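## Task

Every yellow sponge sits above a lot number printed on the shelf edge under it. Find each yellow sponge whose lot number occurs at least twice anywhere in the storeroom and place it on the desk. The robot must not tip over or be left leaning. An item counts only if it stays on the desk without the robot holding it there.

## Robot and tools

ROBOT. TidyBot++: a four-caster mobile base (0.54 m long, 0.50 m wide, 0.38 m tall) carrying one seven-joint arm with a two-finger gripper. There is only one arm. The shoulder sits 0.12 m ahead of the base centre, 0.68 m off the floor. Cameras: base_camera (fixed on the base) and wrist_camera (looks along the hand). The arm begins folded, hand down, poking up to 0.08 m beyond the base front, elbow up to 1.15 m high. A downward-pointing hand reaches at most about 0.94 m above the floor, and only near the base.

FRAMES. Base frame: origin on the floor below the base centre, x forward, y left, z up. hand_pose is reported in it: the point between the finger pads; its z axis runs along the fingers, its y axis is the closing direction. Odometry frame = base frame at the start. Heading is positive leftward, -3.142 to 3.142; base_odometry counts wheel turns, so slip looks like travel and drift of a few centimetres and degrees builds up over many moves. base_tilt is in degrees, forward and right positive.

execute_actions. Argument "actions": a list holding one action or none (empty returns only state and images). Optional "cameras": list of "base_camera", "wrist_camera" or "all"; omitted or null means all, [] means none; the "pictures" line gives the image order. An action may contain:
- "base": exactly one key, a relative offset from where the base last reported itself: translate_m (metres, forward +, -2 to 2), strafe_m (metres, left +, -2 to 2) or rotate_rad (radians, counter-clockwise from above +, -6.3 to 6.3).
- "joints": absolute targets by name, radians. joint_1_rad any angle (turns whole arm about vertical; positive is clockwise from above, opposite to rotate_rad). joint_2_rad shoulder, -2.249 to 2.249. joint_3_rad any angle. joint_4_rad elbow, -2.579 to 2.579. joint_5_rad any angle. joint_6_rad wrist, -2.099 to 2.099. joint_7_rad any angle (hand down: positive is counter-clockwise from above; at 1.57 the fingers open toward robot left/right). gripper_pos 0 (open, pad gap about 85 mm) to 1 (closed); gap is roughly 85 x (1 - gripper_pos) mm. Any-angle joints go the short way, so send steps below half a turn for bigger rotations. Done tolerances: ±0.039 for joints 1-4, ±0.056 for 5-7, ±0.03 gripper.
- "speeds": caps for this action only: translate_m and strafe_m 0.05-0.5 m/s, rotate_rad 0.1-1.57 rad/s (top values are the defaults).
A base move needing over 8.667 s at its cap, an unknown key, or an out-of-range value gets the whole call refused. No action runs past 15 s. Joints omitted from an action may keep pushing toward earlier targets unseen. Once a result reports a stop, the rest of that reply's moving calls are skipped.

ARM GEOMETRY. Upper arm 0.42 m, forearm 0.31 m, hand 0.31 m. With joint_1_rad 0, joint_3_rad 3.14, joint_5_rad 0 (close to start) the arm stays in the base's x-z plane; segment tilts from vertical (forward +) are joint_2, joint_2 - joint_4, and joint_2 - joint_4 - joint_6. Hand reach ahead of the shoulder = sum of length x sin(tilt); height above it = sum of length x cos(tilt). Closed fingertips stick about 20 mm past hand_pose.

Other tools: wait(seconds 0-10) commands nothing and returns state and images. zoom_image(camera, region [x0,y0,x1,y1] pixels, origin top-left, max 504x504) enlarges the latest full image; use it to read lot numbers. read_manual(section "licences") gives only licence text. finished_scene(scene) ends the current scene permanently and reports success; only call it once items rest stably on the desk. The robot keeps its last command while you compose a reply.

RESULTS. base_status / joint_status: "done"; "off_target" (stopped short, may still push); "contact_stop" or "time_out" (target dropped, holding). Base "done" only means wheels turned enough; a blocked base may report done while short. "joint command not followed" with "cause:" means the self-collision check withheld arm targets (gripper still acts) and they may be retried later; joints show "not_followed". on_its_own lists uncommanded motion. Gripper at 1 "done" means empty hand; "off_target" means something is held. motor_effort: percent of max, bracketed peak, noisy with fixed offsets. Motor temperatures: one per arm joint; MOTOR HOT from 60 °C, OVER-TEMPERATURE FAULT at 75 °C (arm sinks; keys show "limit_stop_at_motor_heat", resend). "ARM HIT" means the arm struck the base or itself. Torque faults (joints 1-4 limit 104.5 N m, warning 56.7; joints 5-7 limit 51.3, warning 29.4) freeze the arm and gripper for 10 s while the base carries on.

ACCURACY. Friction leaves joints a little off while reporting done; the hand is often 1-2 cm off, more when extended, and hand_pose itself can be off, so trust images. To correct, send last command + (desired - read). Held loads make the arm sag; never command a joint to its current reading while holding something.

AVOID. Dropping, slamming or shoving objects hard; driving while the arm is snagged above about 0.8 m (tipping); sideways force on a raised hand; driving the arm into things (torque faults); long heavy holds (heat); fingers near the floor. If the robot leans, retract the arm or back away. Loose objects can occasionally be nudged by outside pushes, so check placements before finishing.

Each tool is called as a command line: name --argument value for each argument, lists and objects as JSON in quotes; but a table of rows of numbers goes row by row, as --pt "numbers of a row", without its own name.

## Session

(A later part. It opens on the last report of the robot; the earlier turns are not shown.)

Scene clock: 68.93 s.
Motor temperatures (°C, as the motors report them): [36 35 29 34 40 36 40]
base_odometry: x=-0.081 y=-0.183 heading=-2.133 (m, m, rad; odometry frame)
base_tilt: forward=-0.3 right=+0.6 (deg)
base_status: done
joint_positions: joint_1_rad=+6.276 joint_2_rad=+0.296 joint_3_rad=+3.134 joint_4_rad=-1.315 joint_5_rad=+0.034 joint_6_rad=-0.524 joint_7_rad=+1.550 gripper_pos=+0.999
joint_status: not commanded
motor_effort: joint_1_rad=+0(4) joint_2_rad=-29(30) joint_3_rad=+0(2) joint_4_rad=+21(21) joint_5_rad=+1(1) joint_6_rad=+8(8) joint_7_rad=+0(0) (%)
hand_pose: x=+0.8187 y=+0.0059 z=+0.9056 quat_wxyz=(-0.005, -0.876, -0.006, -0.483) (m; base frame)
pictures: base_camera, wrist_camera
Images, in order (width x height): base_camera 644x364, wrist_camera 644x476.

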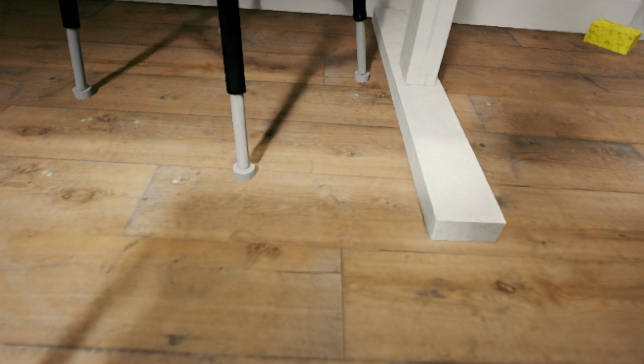

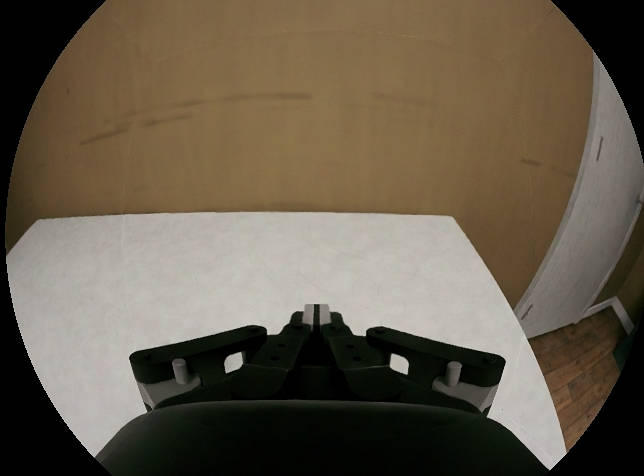

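execute_actions --actions '[{"base":{"strafe_m":-0.6}}]' --cameras '[]'

execute_actions --actions '[{"base":{"translate_m":0.25},"joints":{"joint_2_rad":1.6,"joint_4_rad":-0.68,"joint_6_rad":-0.8,"gripper_pos":0}}]'

Scene clock: 72.47 s.
Motor temperatures (°C, as the motors report them): [36 35 29 34 40 36 40]
base_odometry: x=-0.588 y=+0.137 heading=-2.134 (m, m, rad; odometry frame)
base_tilt: forward=-0.3 right=+0.6 (deg)
base_status: done
joint_positions: joint_1_rad=+6.282 joint_2_rad=+0.296 joint_3_rad=+3.138 joint_4_rad=-1.314 joint_5_rad=+0.034 joint_6_rad=-0.523 joint_7_rad=+1.550 gripper_pos=+0.999
joint_status: not commanded
motor_effort: joint_1_rad=-1(3) joint_2_rad=-28(31) joint_3_rad=+0(3) joint_4_rad=+20(23) joint_5_rad=+1(1) joint_6_rad=+7(9) joint_7_rad=+0(0) (%)
hand_pose: x=+0.8192 y=-0.0010 z=+0.9062 quat_wxyz=(-0.008, -0.875, -0.001, -0.483) (m; base frame)
pictures: none
No camera images: the call's "cameras" was empty. Leave "cameras" out to get every camera's image.

Scene clock: 75.03 s.
Motor temperatures (°C, as the motors report them): [36 35 29 34 40 36 40]
base_odometry: x=-0.722 y=-0.074 heading=-2.135 (m, m, rad; odometry frame)
base_tilt: forward=-0.3 right=+0.6 (deg)
base_status: done
joint_positions: joint_1_rad=+6.282 joint_2_rad=+1.593 joint_3_rad=+3.138 joint_4_rad=-0.706 joint_5_rad=+0.034 joint_6_rad=-0.768 joint_7_rad=+1.550 gripper_pos=+0.000
joint_status: all done
motor_effort: joint_1_rad=+0(2) joint_2_rad=-44(49) joint_3_rad=-1(1) joint_4_rad=+13(23) joint_5_rad=+1(1) joint_6_rad=+1(8) joint_7_rad=+0(0) (%)
hand_pose: x=+0.7977 y=-0.0034 z=+0.1529 quat_wxyz=(-0.010, -0.999, -0.002, -0.038) (m; base frame)
pictures: base_camera, wrist_camera
Images, in order (width x height): base_camera 644x364, wrist_camera 644x476.

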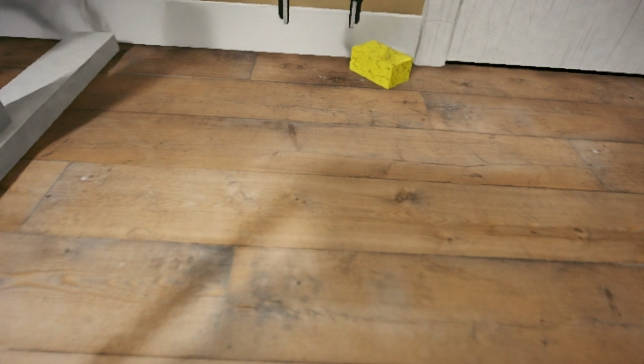

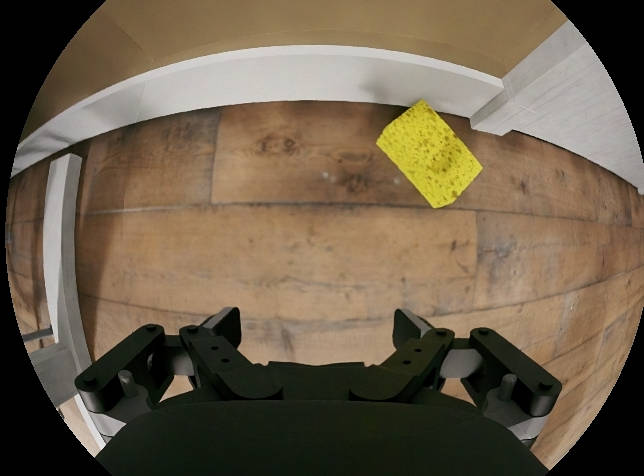

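execute_actions --actions '[{"base":{"strafe_m":-0.115},"joints":{"joint_7_rad":-0.77,"joint_2_rad":1.72,"joint_6_rad":-0.72}}]' --cameras '[]'

execute_actions --actions '[{"base":{"translate_m":0.19},"speeds":{"translate_m":0.15}}]'

Scene clock: 77.63 s.
Motor temperatures (°C, as the motors report them): [36 35 29 34 40 36 40]
base_odometry: x=-0.820 y=-0.013 heading=-2.135 (m, m, rad; odometry frame)
base_tilt: forward=-0.3 right=+0.6 (deg)
base_status: done
joint_positions: joint_1_rad=+6.289 joint_2_rad=+1.707 joint_3_rad=+3.138 joint_4_rad=-0.704 joint_5_rad=+0.034 joint_6_rad=-0.753 joint_7_rad=-0.773 gripper_pos=+0.000
joint_status: all done
motor_effort: joint_1_rad=+0(5) joint_2_rad=-42(45) joint_3_rad=+0(2) joint_4_rad=+10(13) joint_5_rad=+1(1) joint_6_rad=+0(2) joint_7_rad=+0(0) (%)
hand_pose: x=+0.7385 y=-0.0074 z=+0.0793 quat_wxyz=(-0.014, -0.397, +0.918, -0.004) (m; base frame)
pictures: none
No camera images: the call's "cameras" was empty. Leave "cameras" out to get every camera's image.

Scene clock: 79.57 s.
Motor temperatures (°C, as the motors report them): [36 35 29 34 40 36 40]
base_odometry: x=-0.921 y=-0.173 heading=-2.135 (m, m, rad; odometry frame)
base_tilt: forward=-0.3 right=+0.6 (deg)
base_status: done
joint_positions: joint_1_rad=+6.289 joint_2_rad=+1.711 joint_3_rad=+3.138 joint_4_rad=-0.699 joint_5_rad=+0.034 joint_6_rad=-0.750 joint_7_rad=-0.773 gripper_pos=+0.000
joint_status: not commanded
motor_effort: joint_1_rad=-1(2) joint_2_rad=-42(45) joint_3_rad=-1(1) joint_4_rad=+11(12) joint_5_rad=+1(1) joint_6_rad=-1(0) joint_7_rad=+0(0) (%)
hand_pose: x=+0.7399 y=-0.0073 z=+0.0779 quat_wxyz=(-0.012, -0.397, +0.918, -0.005) (m; base frame)
pictures: base_camera, wrist_camera
Images, in order (width x height): base_camera 644x364, wrist_camera 644x476.

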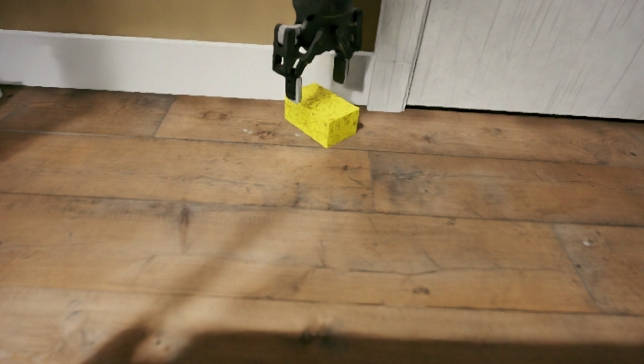

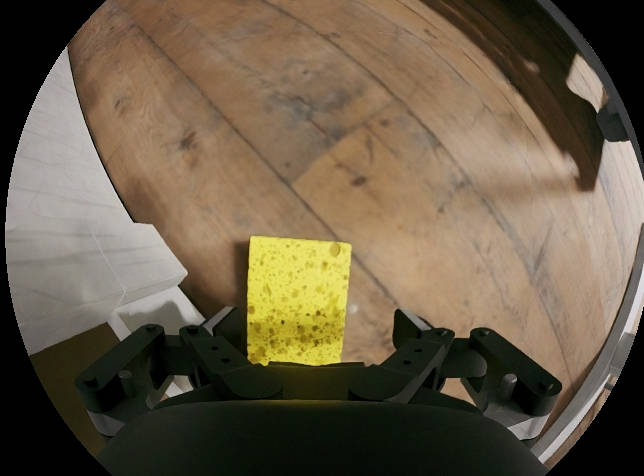

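execute_actions --actions '[{"base":{"translate_m":0.045},"joints":{"joint_2_rad":1.8,"joint_6_rad":-0.64}}]' --cameras '[]'

execute_actions --actions '[{"joints":{"gripper_pos":1}}]' --cameras '[]'

execute_actions --actions '[{"base":{"translate_m":-0.5},"joints":{"joint_2_rad":1.5}}]' --cameras '[]'

execute_actions --actions '[{"joints":{"joint_2_rad":0.5,"joint_4_rad":-1.0,"joint_6_rad":-1.4}}]' --cameras '[]'

execute_actions --actions '[{"base":{"strafe_m":0.75}}]'

Scene clock: 80.80 s.
Motor temperatures (°C, as the motors report them): [36 35 29 34 40 36 40]
base_odometry: x=-0.946 y=-0.211 heading=-2.136 (m, m, rad; odometry frame)
base_tilt: forward=-0.3 right=+0.6 (deg)
base_status: done
joint_positions: joint_1_rad=+6.288 joint_2_rad=+1.742 joint_3_rad=+3.139 joint_4_rad=-0.725 joint_5_rad=+0.034 joint_6_rad=-0.723 joint_7_rad=-0.776 gripper_pos=+0.000
joint_status: joint_2_rad off_target (ended at +1.742, target +1.800); joint_6_rad off_target (ended at -0.723, target -0.640)
motor_effort: joint_1_rad=-1(4) joint_2_rad=-33(43) joint_3_rad=-1(3) joint_4_rad=+18(21) joint_5_rad=+1(1) joint_6_rad=+13(22) joint_7_rad=+2(4) (%)
hand_pose: x=+0.7154 y=-0.0072 z=+0.0541 quat_wxyz=(-0.026, -0.396, +0.918, +0.001) (m; base frame)
pictures: none
No camera images: the call's "cameras" was empty. Leave "cameras" out to get every camera's image.

Scene clock: 81.90 s.
Motor temperatures (°C, as the motors report them): [36 35 29 34 40 36 40]
base_odometry: x=-0.946 y=-0.211 heading=-2.136 (m, m, rad; odometry frame)
base_tilt: forward=-0.3 right=+0.6 (deg)
base_status: not commanded
joint_positions: joint_1_rad=+6.293 joint_2_rad=+1.726 joint_3_rad=+3.144 joint_4_rad=-0.702 joint_5_rad=+0.034 joint_6_rad=-0.719 joint_7_rad=-0.776 gripper_pos=+0.999
joint_status: all done
motor_effort: joint_1_rad=-4(7) joint_2_rad=-30(32) joint_3_rad=-2(5) joint_4_rad=+13(16) joint_5_rad=+1(2) joint_6_rad=+10(14) joint_7_rad=+1(3) (%)
hand_pose: x=+0.7384 y=-0.0127 z=+0.0677 quat_wxyz=(-0.007, -0.394, +0.919, -0.010) (m; base frame)
pictures: none
No camera images: the call's "cameras" was empty. Leave "cameras" out to get every camera's image.

Scene clock: 84.33 s.
Motor temperatures (°C, as the motors report them): [36 35 29 34 40 36 40]
base_odometry: x=-0.678 y=+0.212 heading=-2.135 (m, m, rad; odometry frame)
base_tilt: forward=-0.3 right=+0.6 (deg)
base_status: done
joint_positions: joint_1_rad=+6.288 joint_2_rad=+1.506 joint_3_rad=+3.144 joint_4_rad=-0.678 joint_5_rad=+0.034 joint_6_rad=-0.662 joint_7_rad=-0.776 gripper_pos=+0.999
joint_status: all done
on_its_own: joint_6_rad moved +0.056 to your old target -0.640
motor_effort: joint_1_rad=-1(3) joint_2_rad=-46(48) joint_3_rad=+0(2) joint_4_rad=+14(16) joint_5_rad=+1(0) joint_6_rad=+3(10) joint_7_rad=+0(2) (%)
hand_pose: x=+0.8863 y=-0.0100 z=+0.2302 quat_wxyz=(+0.130, -0.391, +0.908, -0.069) (m; base frame)
pictures: none
No camera images: the call's "cameras" was empty. Leave "cameras" out to get every camera's image.

Scene clock: 86.63 s.
Motor temperatures (°C, as the motors report them): [36 35 29 34 40 36 40]
base_odometry: x=-0.678 y=+0.212 heading=-2.135 (m, m, rad; odometry frame)
base_tilt: forward=-0.3 right=+0.6 (deg)
base_status: not commanded
joint_positions: joint_1_rad=+6.288 joint_2_rad=+0.507 joint_3_rad=+3.144 joint_4_rad=-0.974 joint_5_rad=+0.034 joint_6_rad=-1.370 joint_7_rad=-0.776 gripper_pos=+0.999
joint_status: all done
motor_effort: joint_1_rad=+0(1) joint_2_rad=-33(50) joint_3_rad=+0(1) joint_4_rad=+18(19) joint_5_rad=+1(1) joint_6_rad=+3(3) joint_7_rad=+0(0) (%)
hand_pose: x=+0.7255 y=-0.0129 z=+0.7800 quat_wxyz=(+0.127, -0.381, +0.913, -0.072) (m; base frame)
pictures: none
No camera images: the call's "cameras" was empty. Leave "cameras" out to get every camera's image.

Scene clock: 89.50 s.
Motor temperatures (°C, as the motors report them): [36 35 29 34 40 36 40]
base_odometry: x=-0.044 y=-0.189 heading=-2.135 (m, m, rad; odometry frame)
base_tilt: forward=-0.3 right=+0.6 (deg)
base_status: done
joint_positions: joint_1_rad=+6.283 joint_2_rad=+0.507 joint_3_rad=+3.144 joint_4_rad=-0.975 joint_5_rad=+0.034 joint_6_rad=-1.370 joint_7_rad=-0.776 gripper_pos=+0.999
joint_status: not commanded
motor_effort: joint_1_rad=+0(4) joint_2_rad=-33(33) joint_3_rad=+0(2) joint_4_rad=+17(18) joint_5_rad=+1(2) joint_6_rad=+2(3) joint_7_rad=+0(0) (%)
hand_pose: x=+0.7251 y=-0.0097 z=+0.7794 quat_wxyz=(+0.126, -0.383, +0.912, -0.072) (m; base frame)
pictures: base_camera, wrist_camera
Images, in order (width x height): base_camera 644x364, wrist_camera 644x476.

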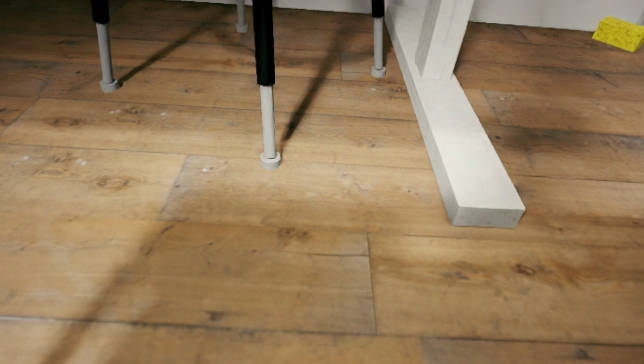

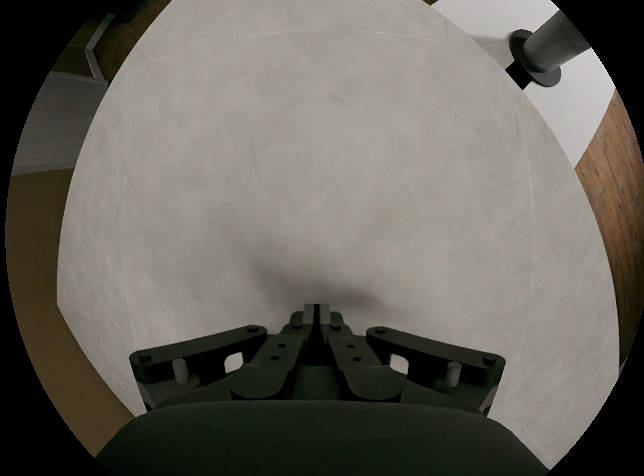

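execute_actions --actions '[{"base":{"strafe_m":-0.79}}]' --cameras '[]'

execute_actions --actions '[{"joints":{"joint_2_rad":1.72,"joint_4_rad":-0.68,"joint_6_rad":-0.72,"gripper_pos":0}}]' --cameras '[]'

execute_actions --actions '[{"base":{"translate_m":0.44},"speeds":{"translate_m":0.2}}]'

Scene clock: 92.87 s.
Motor temperatures (°C, as the motors report them): [36 36 29 34 40 36 40]
base_odometry: x=-0.712 y=+0.233 heading=-2.135 (m, m, rad; odometry frame)
base_tilt: forward=-0.3 right=+0.6 (deg)
base_status: done
joint_positions: joint_1_rad=+6.280 joint_2_rad=+0.505 joint_3_rad=+3.143 joint_4_rad=-0.979 joint_5_rad=+0.033 joint_6_rad=-1.373 joint_7_rad=-0.776 gripper_pos=+0.999
joint_status: not commanded
motor_effort: joint_1_rad=-1(3) joint_2_rad=-32(33) joint_3_rad=+0(2) joint_4_rad=+18(18) joint_5_rad=+1(2) joint_6_rad=+2(3) joint_7_rad=+0(0) (%)
hand_pose: x=+0.7232 y=-0.0076 z=+0.7785 quat_wxyz=(+0.124, -0.385, +0.912, -0.070) (m; base frame)
pictures: none
No camera images: the call's "cameras" was empty. Leave "cameras" out to get every camera's image.

Scene clock: 95.37 s.
Motor temperatures (°C, as the motors report them): [36 36 29 34 40 36 40]
base_odometry: x=-0.712 y=+0.233 heading=-2.135 (m, m, rad; odometry frame)
base_tilt: forward=-0.3 right=+0.6 (deg)
base_status: not commanded
joint_positions: joint_1_rad=+6.280 joint_2_rad=+1.712 joint_3_rad=+3.143 joint_4_rad=-0.705 joint_5_rad=+0.033 joint_6_rad=-0.753 joint_7_rad=-0.776 gripper_pos=+0.000
joint_status: all done
motor_effort: joint_1_rad=+0(1) joint_2_rad=-42(48) joint_3_rad=-1(1) joint_4_rad=+11(18) joint_5_rad=+1(1) joint_6_rad=+0(3) joint_7_rad=+0(0) (%)
hand_pose: x=+0.7351 y=-0.0045 z=+0.0760 quat_wxyz=(-0.018, -0.400, +0.916, -0.006) (m; base frame)
pictures: none
No camera images: the call's "cameras" was empty. Leave "cameras" out to get every camera's image.

Scene clock: 98.33 s.
Motor temperatures (°C, as the motors report them): [36 36 29 34 40 36 40]
base_odometry: x=-0.948 y=-0.138 heading=-2.136 (m, m, rad; odometry frame)
base_tilt: forward=-0.3 right=+0.6 (deg)
base_status: done
joint_positions: joint_1_rad=+6.280 joint_2_rad=+1.713 joint_3_rad=+3.143 joint_4_rad=-0.699 joint_5_rad=+0.033 joint_6_rad=-0.750 joint_7_rad=-0.776 gripper_pos=+0.000
joint_status: not commanded
motor_effort: joint_1_rad=+0(0) joint_2_rad=-42(43) joint_3_rad=+0(1) joint_4_rad=+10(11) joint_5_rad=+1(1) joint_6_rad=+0(0) joint_7_rad=+0(0) (%)
hand_pose: x=+0.7390 y=-0.0045 z=+0.0768 quat_wxyz=(-0.014, -0.400, +0.916, -0.007) (m; base frame)
pictures: base_camera, wrist_camera
Images, in order (width x height): base_camera 644x364, wrist_camera 644x476.

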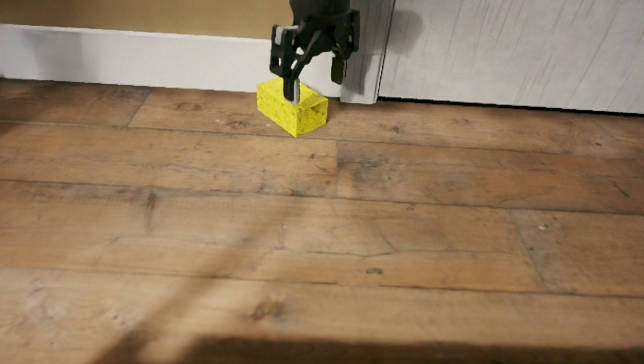

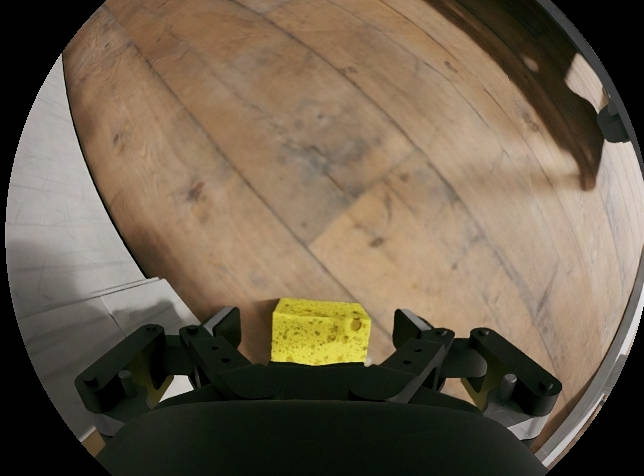

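execute_actions --actions '[{"base":{"translate_m":0.03},"joints":{"joint_2_rad":1.8,"joint_6_rad":-0.64}}]' --cameras '[]'

execute_actions --actions '[{"joints":{"gripper_pos":1}}]' --cameras '["base_camera"]'

Scene clock: 99.70 s.
Motor temperatures (°C, as the motors report them): [36 36 29 34 40 36 40]
base_odometry: x=-0.964 y=-0.163 heading=-2.136 (m, m, rad; odometry frame)
base_tilt: forward=-0.3 right=+0.6 (deg)
base_status: done
joint_positions: joint_1_rad=+6.279 joint_2_rad=+1.750 joint_3_rad=+3.142 joint_4_rad=-0.694 joint_5_rad=+0.032 joint_6_rad=-0.694 joint_7_rad=-0.776 gripper_pos=+0.000
joint_status: joint_2_rad off_target (ended at +1.750, target +1.800); the others done
motor_effort: joint_1_rad=+1(4) joint_2_rad=-35(43) joint_3_rad=+1(2) joint_4_rad=+15(16) joint_5_rad=+2(3) joint_6_rad=+11(16) joint_7_rad=-1(2) (%)
hand_pose: x=+0.7358 y=-0.0028 z=+0.0544 quat_wxyz=(-0.003, -0.400, +0.917, -0.010) (m; base frame)
pictures: none
No camera images: the call's "cameras" was empty. Leave "cameras" out to get every camera's image.

Scene clock: 100.87 s.
Motor temperatures (°C, as the motors report them): [36 36 29 34 40 36 40]
base_odometry: x=-0.964 y=-0.163 heading=-2.136 (m, m, rad; odometry frame)
base_tilt: forward=-0.3 right=+0.6 (deg)
base_status: not commanded
joint_positions: joint_1_rad=+6.280 joint_2_rad=+1.731 joint_3_rad=+3.138 joint_4_rad=-0.684 joint_5_rad=+0.023 joint_6_rad=-0.688 joint_7_rad=-0.776 gripper_pos=+0.999
joint_status: all done
motor_effort: joint_1_rad=-2(4) joint_2_rad=-30(35) joint_3_rad=-2(5) joint_4_rad=+8(15) joint_5_rad=+0(4) joint_6_rad=+3(16) joint_7_rad=+0(1) (%)
hand_pose: x=+0.7551 y=+0.0009 z=+0.0687 quat_wxyz=(+0.015, -0.396, +0.918, -0.013) (m; base frame)
pictures: base_camera
Images, in order (width x height): base_camera 644x364.

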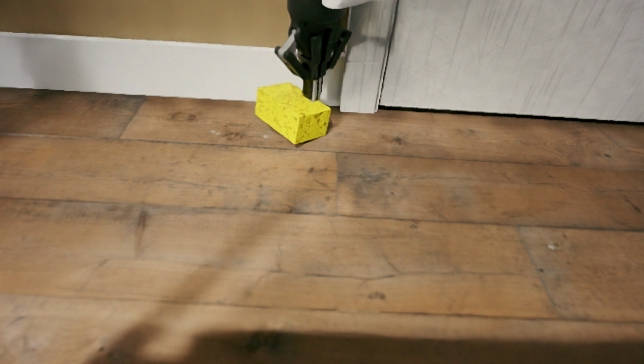

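execute_actions --actions '[{"base":{"translate_m":-0.035},"joints":{"joint_2_rad":1.71,"gripper_pos":0}}]' --cameras '[]'

execute_actions --actions '[{"joints":{"joint_2_rad":1.8}}]'

execute_actions --actions '[{"joints":{"gripper_pos":1}}]' --cameras '[]'

Scene clock: 102.17 s.
Motor temperatures (°C, as the motors report them): [36 36 29 34 40 36 40]
base_odometry: x=-0.945 y=-0.134 heading=-2.136 (m, m, rad; odometry frame)
base_tilt: forward=-0.3 right=+0.6 (deg)
base_status: done
joint_positions: joint_1_rad=+6.279 joint_2_rad=+1.726 joint_3_rad=+3.138 joint_4_rad=-0.682 joint_5_rad=+0.023 joint_6_rad=-0.665 joint_7_rad=-0.776 gripper_pos=+0.000
joint_status: all done
motor_effort: joint_1_rad=+0(2) joint_2_rad=-42(46) joint_3_rad=-1(2) joint_4_rad=+12(13) joint_5_rad=+1(0) joint_6_rad=+1(3) joint_7_rad=+0(0) (%)
hand_pose: x=+0.7664 y=+0.0012 z=+0.0727 quat_wxyz=(+0.029, -0.396, +0.918, -0.018) (m; base frame)
pictures: none
No camera images: the call's "cameras" was empty. Leave "cameras" out to get every camera's image.

Scene clock: 103.20 s.
Motor temperatures (°C, as the motors report them): [36 36 29 34 40 36 40]
base_odometry: x=-0.945 y=-0.134 heading=-2.136 (m, m, rad; odometry frame)
base_tilt: forward=-0.3 right=+0.6 (deg)
base_status: not commanded
joint_positions: joint_1_rad=+6.279 joint_2_rad=+1.802 joint_3_rad=+3.138 joint_4_rad=-0.682 joint_5_rad=+0.023 joint_6_rad=-0.665 joint_7_rad=-0.776 gripper_pos=+0.000
joint_status: all done
motor_effort: joint_1_rad=+0(1) joint_2_rad=-41(45) joint_3_rad=-1(1) joint_4_rad=+10(11) joint_5_rad=+1(1) joint_6_rad=+0(1) joint_7_rad=+0(0) (%)
hand_pose: x=+0.7180 y=+0.0010 z=+0.0251 quat_wxyz=(-0.006, -0.397, +0.918, -0.003) (m; base frame)
pictures: base_camera, wrist_camera
Images, in order (width x height): base_camera 644x364, wrist_camera 644x476.

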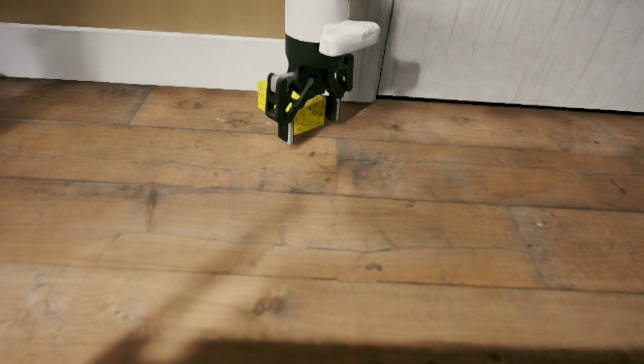

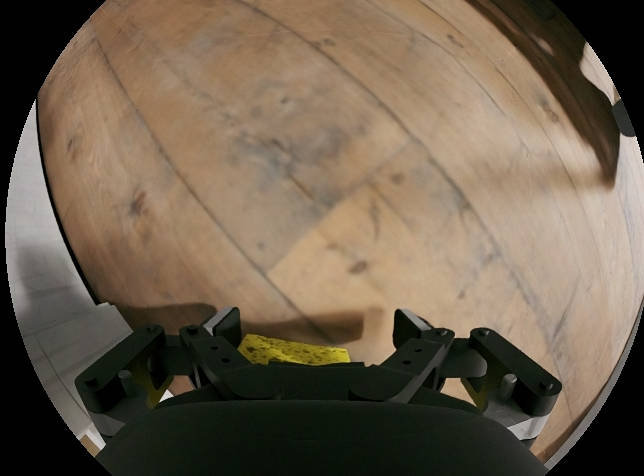

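Scene clock: 104.30 s.
Motor temperatures (°C, as the motors report them): [36 36 29 34 40 36 40]
base_odometry: x=-0.945 y=-0.134 heading=-2.136 (m, m, rad; odometry frame)
base_tilt: forward=-0.3 right=+0.6 (deg)
base_status: not commanded
joint_positions: joint_1_rad=+6.279 joint_2_rad=+1.802 joint_3_rad=+3.138 joint_4_rad=-0.682 joint_5_rad=+0.023 joint_6_rad=-0.665 joint_7_rad=-0.776 gripper_pos=+0.999
joint_status: all done
motor_effort: joint_1_rad=+0(0) joint_2_rad=-41(41) joint_3_rad=-1(1) joint_4_rad=+10(10) joint_5_rad=+1(1) joint_6_rad=+0(0) joint_7_rad=+0(0) (%)
hand_pose: x=+0.7180 y=+0.0010 z=+0.0251 quat_wxyz=(-0.006, -0.397, +0.918, -0.003) (m; base frame)
pictures: none
No camera images: the call's "cameras" was empty. Leave "cameras" out to get every camera's image.

Past the end. Open, slide in at floor level.

execute_actions --actions '[{"joints":{"gripper_pos":0}}]' --cameras '[]'

execute_actions --actions '[{"base":{"translate_m":0.03},"speeds":{"translate_m":0.05}}]' --cameras '[]'

execute_actions --actions '[{"base":{"strafe_m":0.015},"speeds":{"strafe_m":0.05}}]' --cameras '["wrist_camera"]'

execute_actions --actions '[{"joints":{"gripper_pos":1}}]' --cameras '[]'

Scene clock: 105.63 s.
Motor temperatures (°C, as the motors report them): [36 36 29 34 40 36 40]
base_odometry: x=-0.945 y=-0.134 heading=-2.136 (m, m, rad; odometry frame)
base_tilt: forward=-0.3 right=+0.6 (deg)
base_status: not commanded
joint_positions: joint_1_rad=+6.279 joint_2_rad=+1.802 joint_3_rad=+3.138 joint_4_rad=-0.682 joint_5_rad=+0.023 joint_6_rad=-0.665 joint_7_rad=-0.776 gripper_pos=+0.000
joint_status: all done
motor_effort: joint_1_rad=-1(1) joint_2_rad=-41(41) joint_3_rad=-1(1) joint_4_rad=+9(10) joint_5_rad=+1(1) joint_6_rad=+0(0) joint_7_rad=+0(0) (%)
hand_pose: x=+0.7180 y=+0.0010 z=+0.0251 quat_wxyz=(-0.006, -0.397, +0.918, -0.003) (m; base frame)
pictures: none
No camera images: the call's "cameras" was empty. Leave "cameras" out to get every camera's image.

Scene clock: 106.70 s.
Motor temperatures (°C, as the motors report them): [36 36 29 34 40 36 40]
base_odometry: x=-0.961 y=-0.159 heading=-2.136 (m, m, rad; odometry frame)
base_tilt: forward=-0.3 right=+0.6 (deg)
base_status: done
joint_positions: joint_1_rad=+6.279 joint_2_rad=+1.802 joint_3_rad=+3.138 joint_4_rad=-0.682 joint_5_rad=+0.023 joint_6_rad=-0.665 joint_7_rad=-0.776 gripper_pos=+0.000
joint_status: not commanded
motor_effort: joint_1_rad=-1(1) joint_2_rad=-41(42) joint_3_rad=-1(1) joint_4_rad=+10(11) joint_5_rad=+1(1) joint_6_rad=+0(1) joint_7_rad=+0(0) (%)
hand_pose: x=+0.7181 y=+0.0010 z=+0.0251 quat_wxyz=(-0.006, -0.397, +0.918, -0.003) (m; base frame)
pictures: none
No camera images: the call's "cameras" was empty. Leave "cameras" out to get every camera's image.

Scene clock: 107.47 s.
Motor temperatures (°C, as the motors report them): [36 36 29 34 40 36 40]
base_odometry: x=-0.949 y=-0.167 heading=-2.137 (m, m, rad; odometry frame)
base_tilt: forward=-0.3 right=+0.6 (deg)
base_status: done
joint_positions: joint_1_rad=+6.279 joint_2_rad=+1.802 joint_3_rad=+3.138 joint_4_rad=-0.682 joint_5_rad=+0.023 joint_6_rad=-0.665 joint_7_rad=-0.776 gripper_pos=+0.000
joint_status: not commanded
motor_effort: joint_1_rad=+0(4) joint_2_rad=-40(42) joint_3_rad=-1(2) joint_4_rad=+9(10) joint_5_rad=+1(0) joint_6_rad=+0(0) joint_7_rad=+0(0) (%)
hand_pose: x=+0.7181 y=+0.0011 z=+0.0251 quat_wxyz=(-0.006, -0.397, +0.918, -0.003) (m; base frame)
pictures: wrist_camera
Images, in order (width x height): wrist_camera 644x476.

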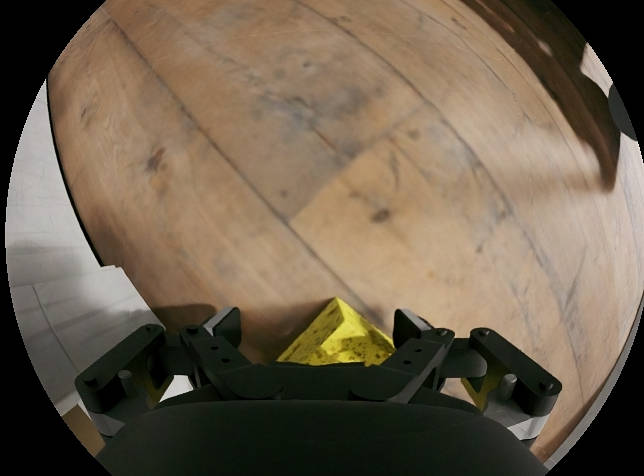

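Scene clock: 108.57 s.
Motor temperatures (°C, as the motors report them): [36 36 29 34 40 36 40]
base_odometry: x=-0.949 y=-0.167 heading=-2.137 (m, m, rad; odometry frame)
base_tilt: forward=-0.3 right=+0.6 (deg)
base_status: not commanded
joint_positions: joint_1_rad=+6.279 joint_2_rad=+1.801 joint_3_rad=+3.138 joint_4_rad=-0.692 joint_5_rad=+0.023 joint_6_rad=-0.665 joint_7_rad=-0.776 gripper_pos=+0.999
joint_status: all done
motor_effort: joint_1_rad=-1(2) joint_2_rad=-42(47) joint_3_rad=-1(2) joint_4_rad=+13(16) joint_5_rad=+0(1) joint_6_rad=+5(7) joint_7_rad=-1(1) (%)
hand_pose: x=+0.7135 y=+0.0011 z=+0.0240 quat_wxyz=(-0.010, -0.397, +0.918, -0.002) (m; base frame)
pictures: none
No camera images: the call's "cameras" was empty. Leave "cameras" out to get every camera's image.

execute_actions --actions '[{"base":{"translate_m":-0.12},"joints":{"joint_2_rad":1.65,"joint_6_rad":-0.8,"joint_7_rad":1.57,"gripper_pos":0}}]'

Scene clock: 111.17 s.
Motor temperatures (°C, as the motors report them): [36 36 29 34 40 36 40]
base_odometry: x=-0.884 y=-0.066 heading=-2.136 (m, m, rad; odometry frame)
base_tilt: forward=-0.3 right=+0.6 (deg)
base_status: done
joint_positions: joint_1_rad=+6.279 joint_2_rad=+1.663 joint_3_rad=+3.138 joint_4_rad=-0.688 joint_5_rad=+0.023 joint_6_rad=-0.768 joint_7_rad=+1.573 gripper_pos=+0.000
joint_status: all done
motor_effort: joint_1_rad=+0(1) joint_2_rad=-43(44) joint_3_rad=-1(1) joint_4_rad=+12(12) joint_5_rad=+1(1) joint_6_rad=+0(4) joint_7_rad=+0(1) (%)
hand_pose: x=+0.7683 y=+0.0008 z=+0.1106 quat_wxyz=(-0.006, -1.000, -0.011, -0.011) (m; base frame)
pictures: base_camera, wrist_camera
Images, in order (width x height): base_camera 644x364, wrist_camera 644x476.

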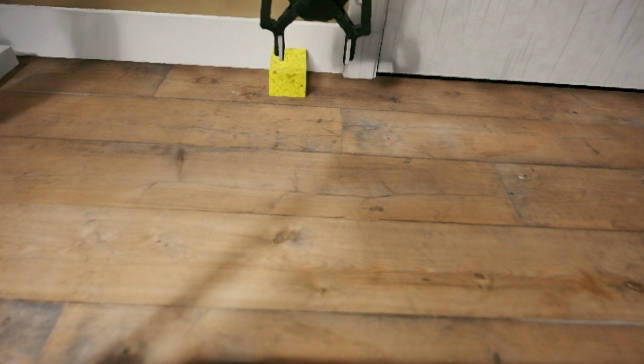

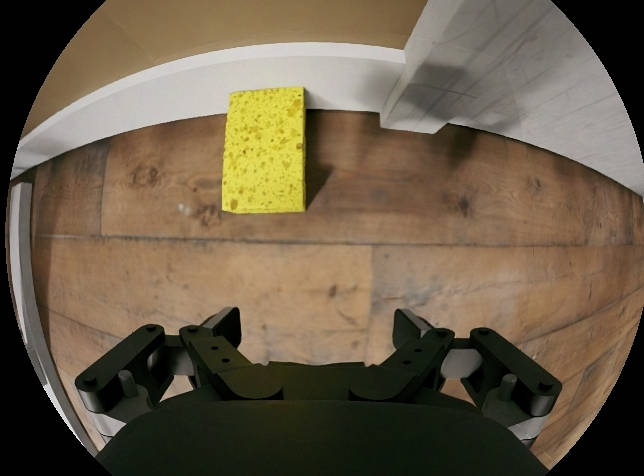

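execute_actions --actions '[{"base":{"strafe_m":0.04},"joints":{"joint_2_rad":1.8,"joint_6_rad":-0.5,"joint_7_rad":-1.5}}]' --cameras '[]'

execute_actions --actions '[{"base":{"translate_m":0.115},"speeds":{"translate_m":0.1},"joints":{"joint_7_rad":-1.57}}]' --cameras '["base_camera"]'

execute_actions --actions '[{"joints":{"gripper_pos":1}}]' --cameras '[]'

Scene clock: 114.40 s.
Motor temperatures (°C, as the motors report them): [36 36 29 34 40 36 40]
base_odometry: x=-0.850 y=-0.087 heading=-2.136 (m, m, rad; odometry frame)
base_tilt: forward=-0.3 right=+0.6 (deg)
base_status: done
joint_positions: joint_1_rad=+6.273 joint_2_rad=+1.786 joint_3_rad=+3.138 joint_4_rad=-0.688 joint_5_rad=+0.023 joint_6_rad=-0.532 joint_7_rad=-1.503 gripper_pos=+0.000
joint_status: all done
motor_effort: joint_1_rad=+0(4) joint_2_rad=-42(44) joint_3_rad=-1(2) joint_4_rad=+11(12) joint_5_rad=+1(1) joint_6_rad=+1(2) joint_7_rad=-1(0) (%)
hand_pose: x=+0.7664 y=+0.0059 z=+0.0364 quat_wxyz=(+0.067, -0.048, +0.997, -0.007) (m; base frame)
pictures: none
No camera images: the call's "cameras" was empty. Leave "cameras" out to get every camera's image.

Scene clock: 116.10 s.
Motor temperatures (°C, as the motors report them): [36 36 29 34 40 36 40]
base_odometry: x=-0.911 y=-0.185 heading=-2.136 (m, m, rad; odometry frame)
base_tilt: forward=-0.3 right=+0.6 (deg)
base_status: done
joint_positions: joint_1_rad=+6.273 joint_2_rad=+1.790 joint_3_rad=+3.138 joint_4_rad=-0.688 joint_5_rad=+0.023 joint_6_rad=-0.530 joint_7_rad=-1.554 gripper_pos=+0.000
joint_status: all done
motor_effort: joint_1_rad=+0(1) joint_2_rad=-41(43) joint_3_rad=-1(1) joint_4_rad=+11(12) joint_5_rad=+1(1) joint_6_rad=+2(2) joint_7_rad=+0(0) (%)
hand_pose: x=+0.7643 y=+0.0059 z=+0.0339 quat_wxyz=(+0.066, -0.022, +0.998, -0.005) (m; base frame)
pictures: base_camera
Images, in order (width x height): base_camera 644x364.

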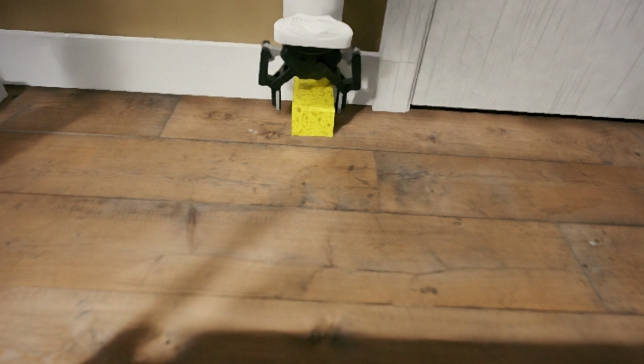

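Scene clock: 117.20 s.
Motor temperatures (°C, as the motors report them): [36 36 29 34 40 36 40]
base_odometry: x=-0.911 y=-0.184 heading=-2.136 (m, m, rad; odometry frame)
base_tilt: forward=-0.3 right=+0.6 (deg)
base_status: not commanded
joint_positions: joint_1_rad=+6.273 joint_2_rad=+1.788 joint_3_rad=+3.138 joint_4_rad=-0.689 joint_5_rad=+0.023 joint_6_rad=-0.531 joint_7_rad=-1.554 gripper_pos=+0.373
joint_status: gripper_pos off_target (ended at +0.373, target +1.000)
motor_effort: joint_1_rad=+1(1) joint_2_rad=-40(42) joint_3_rad=+1(1) joint_4_rad=+12(16) joint_5_rad=+2(2) joint_6_rad=+4(10) joint_7_rad=+0(0) (%)
hand_pose: x=+0.7649 y=+0.0059 z=+0.0351 quat_wxyz=(+0.066, -0.022, +0.998, -0.005) (m; base frame)
pictures: none
No camera images: the call's "cameras" was empty. Leave "cameras" out to get every camera's image.

execute_actions --actions '[{"base":{"translate_m":-0.5},"joints":{"joint_2_rad":1.7}}]' --cameras '[]'

execute_actions --actions '[{"joints":{"joint_2_rad":0.4,"joint_4_rad":-1.0,"joint_6_rad":-1.5}}]' --cameras '[]'

execute_actions --actions '[{"base":{"strafe_m":0.85}}]' --cameras '[]'

execute_actions --actions '[{"joints":{"joint_2_rad":0.5}}]' --cameras '[]'

execute_actions --actions '[{"joints":{"gripper_pos":0}}]' --cameras '[]'

execute_actions --actions '[{"joints":{"joint_2_rad":-0.31,"joint_4_rad":-2.2,"joint_6_rad":0.3,"joint_7_rad":-4.6}}]' --cameras '["wrist_camera"]'

execute_actions --actions '[{"base":{"rotate_rad":-1.65},"joints":{"joint_7_rad":-4.71}}]'

Scene clock: 120.37 s.
Motor temperatures (°C, as the motors report them): [36 36 29 34 40 36 40]
base_odometry: x=-0.644 y=+0.238 heading=-2.136 (m, m, rad; odometry frame)
base_tilt: forward=-0.3 right=+0.6 (deg)
base_status: done
joint_positions: joint_1_rad=+6.274 joint_2_rad=+1.698 joint_3_rad=+3.138 joint_4_rad=-0.688 joint_5_rad=+0.023 joint_6_rad=-0.528 joint_7_rad=-1.554 gripper_pos=+0.373
joint_status: all done
motor_effort: joint_1_rad=+0(4) joint_2_rad=-44(45) joint_3_rad=-1(2) joint_4_rad=+12(13) joint_5_rad=+1(1) joint_6_rad=+2(4) joint_7_rad=+0(0) (%)
hand_pose: x=+0.8226 y=+0.0057 z=+0.0968 quat_wxyz=(+0.114, -0.021, +0.993, -0.006) (m; base frame)
pictures: none
No camera images: the call's "cameras" was empty. Leave "cameras" out to get every camera's image.

Scene clock: 122.93 s.
Motor temperatures (°C, as the motors report them): [36 36 29 34 40 36 40]
base_odometry: x=-0.644 y=+0.238 heading=-2.136 (m, m, rad; odometry frame)
base_tilt: forward=-0.3 right=+0.6 (deg)
base_status: not commanded
joint_positions: joint_1_rad=+6.274 joint_2_rad=+0.406 joint_3_rad=+3.138 joint_4_rad=-0.975 joint_5_rad=+0.023 joint_6_rad=-1.470 joint_7_rad=-1.554 gripper_pos=+0.373
joint_status: all done
motor_effort: joint_1_rad=+0(0) joint_2_rad=-29(49) joint_3_rad=+0(1) joint_4_rad=+18(18) joint_5_rad=+1(1) joint_6_rad=+3(3) joint_7_rad=+0(1) (%)
hand_pose: x=+0.6830 y=+0.0008 z=+0.8297 quat_wxyz=(+0.145, -0.014, +0.989, -0.011) (m; base frame)
pictures: none
No camera images: the call's "cameras" was empty. Leave "cameras" out to get every camera's image.

Scene clock: 126.00 s.
Motor temperatures (°C, as the motors report them): [36 36 29 34 40 36 40]
base_odometry: x=+0.075 y=-0.216 heading=-2.135 (m, m, rad; odometry frame)
base_tilt: forward=-0.3 right=+0.6 (deg)
base_status: done
joint_positions: joint_1_rad=+6.276 joint_2_rad=+0.406 joint_3_rad=+3.138 joint_4_rad=-0.976 joint_5_rad=+0.023 joint_6_rad=-1.471 joint_7_rad=-1.554 gripper_pos=+0.373
joint_status: not commanded
motor_effort: joint_1_rad=+0(4) joint_2_rad=-30(30) joint_3_rad=+0(2) joint_4_rad=+18(18) joint_5_rad=+1(0) joint_6_rad=+3(2) joint_7_rad=+0(0) (%)
hand_pose: x=+0.6826 y=-0.0002 z=+0.8291 quat_wxyz=(+0.144, -0.013, +0.989, -0.011) (m; base frame)
pictures: none
No camera images: the call's "cameras" was empty. Leave "cameras" out to get every camera's image.

Scene clock: 127.00 s.
Motor temperatures (°C, as the motors report them): [36 36 29 34 40 36 40]
base_odometry: x=+0.075 y=-0.216 heading=-2.135 (m, m, rad; odometry frame)
base_tilt: forward=-0.3 right=+0.6 (deg)
base_status: not commanded
joint_positions: joint_1_rad=+6.276 joint_2_rad=+0.502 joint_3_rad=+3.138 joint_4_rad=-0.982 joint_5_rad=+0.023 joint_6_rad=-1.471 joint_7_rad=-1.554 gripper_pos=+0.373
joint_status: all done
motor_effort: joint_1_rad=-1(0) joint_2_rad=-32(35) joint_3_rad=+0(0) joint_4_rad=+17(18) joint_5_rad=+1(1) joint_6_rad=+2(2) joint_7_rad=+0(0) (%)
hand_pose: x=+0.6925 y=-0.0001 z=+0.7720 quat_wxyz=(+0.093, -0.013, +0.995, -0.011) (m; base frame)
pictures: none
No camera images: the call's "cameras" was empty. Leave "cameras" out to get every camera's image.

Scene clock: 128.10 s.
Motor temperatures (°C, as the motors report them): [36 36 29 34 40 36 40]
base_odometry: x=+0.075 y=-0.216 heading=-2.135 (m, m, rad; odometry frame)
base_tilt: forward=-0.3 right=+0.6 (deg)
base_status: not commanded
joint_positions: joint_1_rad=+6.276 joint_2_rad=+0.502 joint_3_rad=+3.138 joint_4_rad=-0.982 joint_5_rad=+0.023 joint_6_rad=-1.471 joint_7_rad=-1.554 gripper_pos=+0.000
joint_status: all done
motor_effort: joint_1_rad=+0(0) joint_2_rad=-32(32) joint_3_rad=+0(0) joint_4_rad=+16(17) joint_5_rad=+1(1) joint_6_rad=+1(1) joint_7_rad=+0(0) (%)
hand_pose: x=+0.6925 y=-0.0001 z=+0.7720 quat_wxyz=(+0.093, -0.013, +0.995, -0.011) (m; base frame)
pictures: none
No camera images: the call's "cameras" was empty. Leave "cameras" out to get every camera's image.

Scene clock: 131.37 s.
Motor temperatures (°C, as the motors report them): [36 36 29 34 40 36 40]
base_odometry: x=+0.075 y=-0.216 heading=-2.135 (m, m, rad; odometry frame)
base_tilt: forward=-0.4 right=+0.6 (deg)
base_status: not commanded
joint_positions: joint_1_rad=+6.276 joint_2_rad=-0.300 joint_3_rad=+3.138 joint_4_rad=-2.176 joint_5_rad=+0.023 joint_6_rad=+0.271 joint_7_rad=-4.584 gripper_pos=+0.000
joint_status: all done
motor_effort: joint_1_rad=+0(0) joint_2_rad=-9(32) joint_3_rad=+0(0) joint_4_rad=+21(21) joint_5_rad=+1(1) joint_6_rad=+9(9) joint_7_rad=+0(1) (%)
hand_pose: x=+0.6054 y=+0.0086 z=+0.9788 quat_wxyz=(+0.047, +0.717, +0.060, +0.693) (m; base frame)
pictures: wrist_camera
Images, in order (width x height): wrist_camera 644x476.

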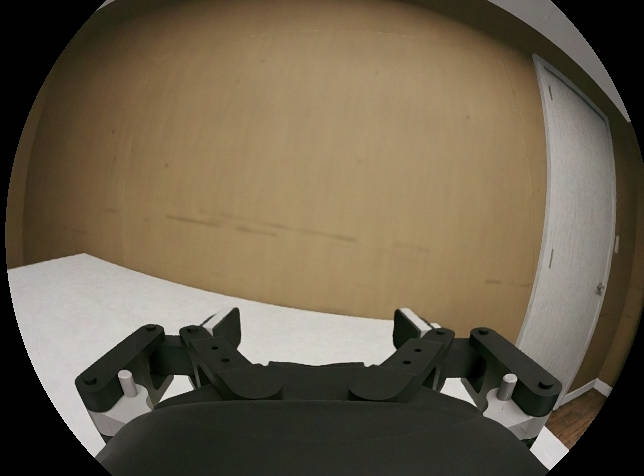

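Scene clock: 133.70 s.
Motor temperatures (°C, as the motors report them): [36 36 29 34 40 36 40]
base_odometry: x=+0.075 y=-0.216 heading=+2.499 (m, m, rad; odometry frame)
base_tilt: forward=-0.3 right=+0.6 (deg)
base_status: done
joint_positions: joint_1_rad=+6.277 joint_2_rad=-0.300 joint_3_rad=+3.140 joint_4_rad=-2.176 joint_5_rad=+0.023 joint_6_rad=+0.271 joint_7_rad=-4.702 gripper_pos=+0.000
joint_status: all done
motor_effort: joint_1_rad=+0(1) joint_2_rad=-10(11) joint_3_rad=+0(2) joint_4_rad=+21(22) joint_5_rad=+1(0) joint_6_rad=+9(9) joint_7_rad=+0(1) (%)
hand_pose: x=+0.6054 y=+0.0073 z=+0.9787 quat_wxyz=(+0.007, +0.719, +0.017, +0.695) (m; base frame)
pictures: base_camera, wrist_camera
Images, in order (width x height): base_camera 644x364, wrist_camera 644x476.

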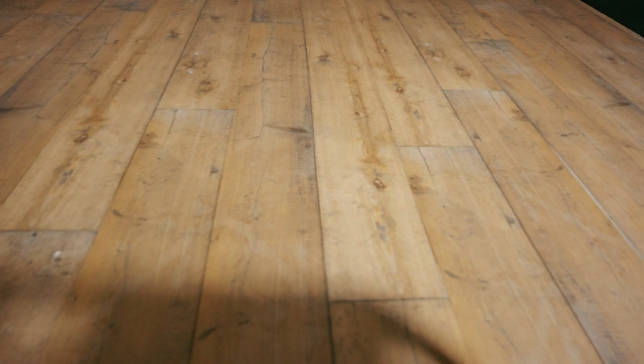

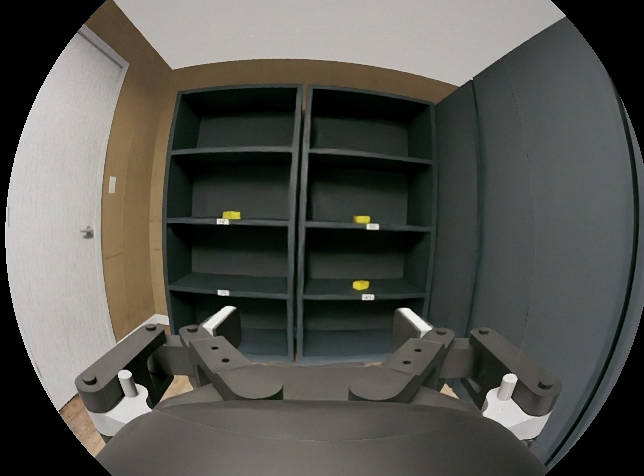

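Read right column first.

execute_actions --actions '[{"base":{"rotate_rad":0.05},"joints":{"joint_6_rad":-0.05}}]' --cameras '[]'

execute_actions --actions '[{"base":{"translate_m":0.9}}]' --cameras '[]'

execute_actions --actions '[{"base":{"strafe_m":-0.3}}]'

zoom_image --camera "wrist_camera" --region '[220,60,470,310]'

Scene clock: 134.77 s.
Motor temperatures (°C, as the motors report them): [36 36 29 34 40 36 40]
base_odometry: x=+0.075 y=-0.216 heading=+2.548 (m, m, rad; odometry frame)
base_tilt: forward=-0.3 right=+0.6 (deg)
base_status: done
joint_positions: joint_1_rad=+6.277 joint_2_rad=-0.302 joint_3_rad=+3.138 joint_4_rad=-2.190 joint_5_rad=+0.023 joint_6_rad=-0.041 joint_7_rad=-4.702 gripper_pos=+0.000
joint_status: all done
motor_effort: joint_1_rad=-1(1) joint_2_rad=-9(10) joint_3_rad=+0(3) joint_4_rad=+20(23) joint_5_rad=+1(0) joint_6_rad=+9(10) joint_7_rad=+0(0) (%)
hand_pose: x=+0.5839 y=+0.0058 z=+0.8762 quat_wxyz=(+0.008, +0.822, +0.018, +0.570) (m; base frame)
pictures: none
No camera images: the call's "cameras" was empty. Leave "cameras" out to get every camera's image.

Scene clock: 137.93 s.
Motor temperatures (°C, as the motors report them): [36 36 29 34 40 36 40]
base_odometry: x=-0.671 y=+0.288 heading=+2.547 (m, m, rad; odometry frame)
base_tilt: forward=-0.3 right=+0.6 (deg)
base_status: done
joint_positions: joint_1_rad=+6.277 joint_2_rad=-0.305 joint_3_rad=+3.138 joint_4_rad=-2.190 joint_5_rad=+0.023 joint_6_rad=-0.041 joint_7_rad=-4.702 gripper_pos=+0.000
joint_status: not commanded
motor_effort: joint_1_rad=+0(0) joint_2_rad=-9(12) joint_3_rad=+1(1) joint_4_rad=+21(21) joint_5_rad=+1(1) joint_6_rad=+9(9) joint_7_rad=+0(0) (%)
hand_pose: x=+0.5834 y=+0.0058 z=+0.8775 quat_wxyz=(+0.008, +0.821, +0.018, +0.571) (m; base frame)
pictures: none
No camera images: the call's "cameras" was empty. Leave "cameras" out to get every camera's image.

Scene clock: 139.83 s.
Motor temperatures (°C, as the motors report them): [36 36 29 34 40 36 40]
base_odometry: x=-0.503 y=+0.537 heading=+2.548 (m, m, rad; odometry frame)
base_tilt: forward=-0.3 right=+0.6 (deg)
base_status: done
joint_positions: joint_1_rad=+6.277 joint_2_rad=-0.305 joint_3_rad=+3.139 joint_4_rad=-2.190 joint_5_rad=+0.023 joint_6_rad=-0.041 joint_7_rad=-4.702 gripper_pos=+0.000
joint_status: not commanded
motor_effort: joint_1_rad=+0(1) joint_2_rad=-9(10) joint_3_rad=+0(2) joint_4_rad=+21(21) joint_5_rad=+1(1) joint_6_rad=+9(8) joint_7_rad=+0(0) (%)
hand_pose: x=+0.5834 y=+0.0053 z=+0.8775 quat_wxyz=(+0.008, +0.821, +0.017, +0.571) (m; base frame)
pictures: base_camera, wrist_camera
Images, in order (width x height): base_camera 644x364, wrist_camera 644x476.

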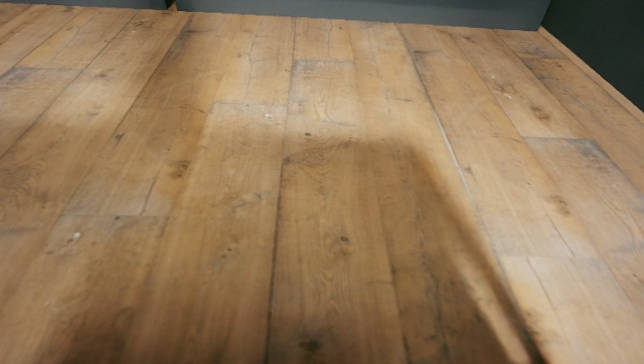

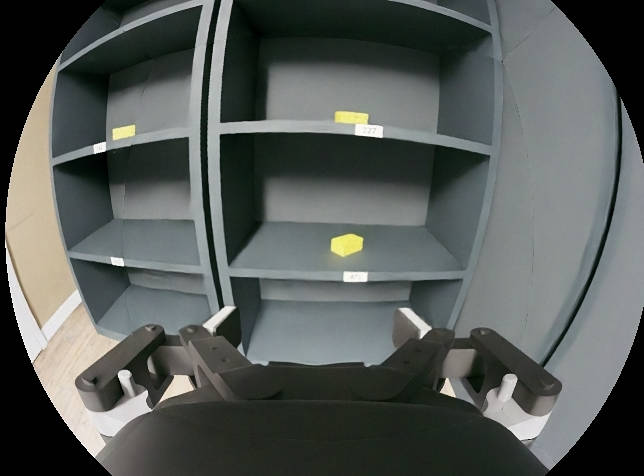

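Region (220, 60, 470, 310) of wrist_camera's 644x476 image, scaled by 2.016.

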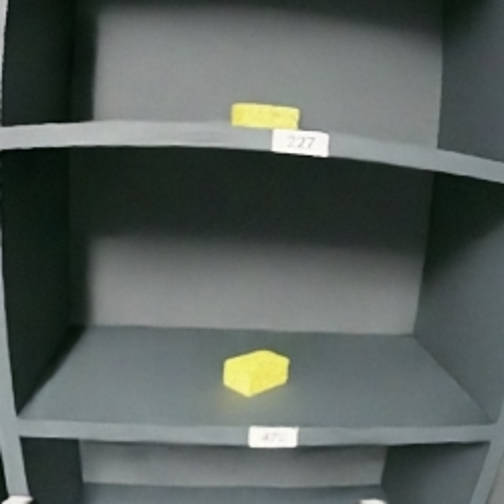

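execute_actions --actions '[{"base":{"strafe_m":0.85},"joints":{"joint_2_rad":0.3,"joint_4_rad":-0.44,"joint_6_rad":-1.66}}]' --cameras '[]'

execute_actions --actions '[{"base":{"rotate_rad":-0.06}}]' --cameras '[]'

execute_actions --actions '[{"base":{"translate_m":0.4}}]'

Scene clock: 143.43 s.
Motor temperatures (°C, as the motors report them): [36 36 29 34 40 36 40]
base_odometry: x=-0.977 y=-0.169 heading=+2.549 (m, m, rad; odometry frame)
base_tilt: forward=-0.3 right=+0.6 (deg)
base_status: done
joint_positions: joint_1_rad=+6.277 joint_2_rad=+0.283 joint_3_rad=+3.139 joint_4_rad=-0.464 joint_5_rad=+0.023 joint_6_rad=-1.629 joint_7_rad=-4.702 gripper_pos=+0.000
joint_status: all done
motor_effort: joint_1_rad=+0(2) joint_2_rad=-23(24) joint_3_rad=+0(2) joint_4_rad=+15(23) joint_5_rad=+1(1) joint_6_rad=+6(9) joint_7_rad=+0(0) (%)
hand_pose: x=+0.6657 y=-0.0011 z=+1.0925 quat_wxyz=(+0.010, +0.927, +0.004, +0.374) (m; base frame)
pictures: none
No camera images: the call's "cameras" was empty. Leave "cameras" out to get every camera's image.

Scene clock: 144.13 s.
Motor temperatures (°C, as the motors report them): [36 36 29 34 40 36 40]
base_odometry: x=-0.977 y=-0.169 heading=+2.489 (m, m, rad; odometry frame)
base_tilt: forward=-0.3 right=+0.6 (deg)
base_status: done
joint_positions: joint_1_rad=+6.285 joint_2_rad=+0.283 joint_3_rad=+3.139 joint_4_rad=-0.464 joint_5_rad=+0.023 joint_6_rad=-1.629 joint_7_rad=-4.702 gripper_pos=+0.000
joint_status: not commanded
motor_effort: joint_1_rad=+0(4) joint_2_rad=-23(24) joint_3_rad=+0(2) joint_4_rad=+14(16) joint_5_rad=+1(2) joint_6_rad=+6(7) joint_7_rad=+0(0) (%)
hand_pose: x=+0.6659 y=-0.0057 z=+1.0921 quat_wxyz=(+0.012, +0.928, +0.000, +0.374) (m; base frame)
pictures: none
No camera images: the call's "cameras" was empty. Leave "cameras" out to get every camera's image.

Scene clock: 146.30 s.
Motor temperatures (°C, as the motors report them): [36 36 29 34 40 36 40]
base_odometry: x=-1.295 y=+0.074 heading=+2.490 (m, m, rad; odometry frame)
base_tilt: forward=-0.3 right=+0.6 (deg)
base_status: done
joint_positions: joint_1_rad=+6.285 joint_2_rad=+0.304 joint_3_rad=+3.139 joint_4_rad=-0.461 joint_5_rad=+0.023 joint_6_rad=-1.631 joint_7_rad=-4.702 gripper_pos=+0.000
joint_status: not commanded
motor_effort: joint_1_rad=-1(1) joint_2_rad=-24(27) joint_3_rad=+0(1) joint_4_rad=+15(16) joint_5_rad=+1(1) joint_6_rad=+6(6) joint_7_rad=+0(0) (%)
hand_pose: x=+0.6739 y=-0.0057 z=+1.0813 quat_wxyz=(+0.012, +0.931, +0.000, +0.364) (m; base frame)
pictures: base_camera, wrist_camera
Images, in order (width x height): base_camera 644x364, wrist_camera 644x476.

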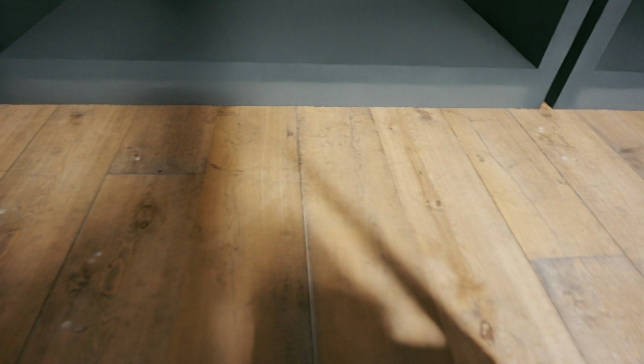

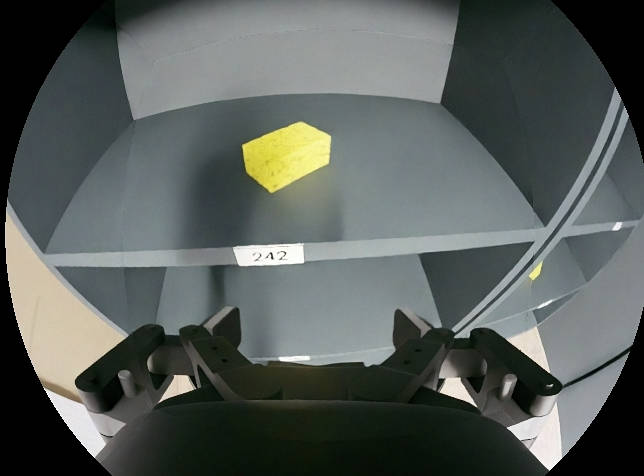

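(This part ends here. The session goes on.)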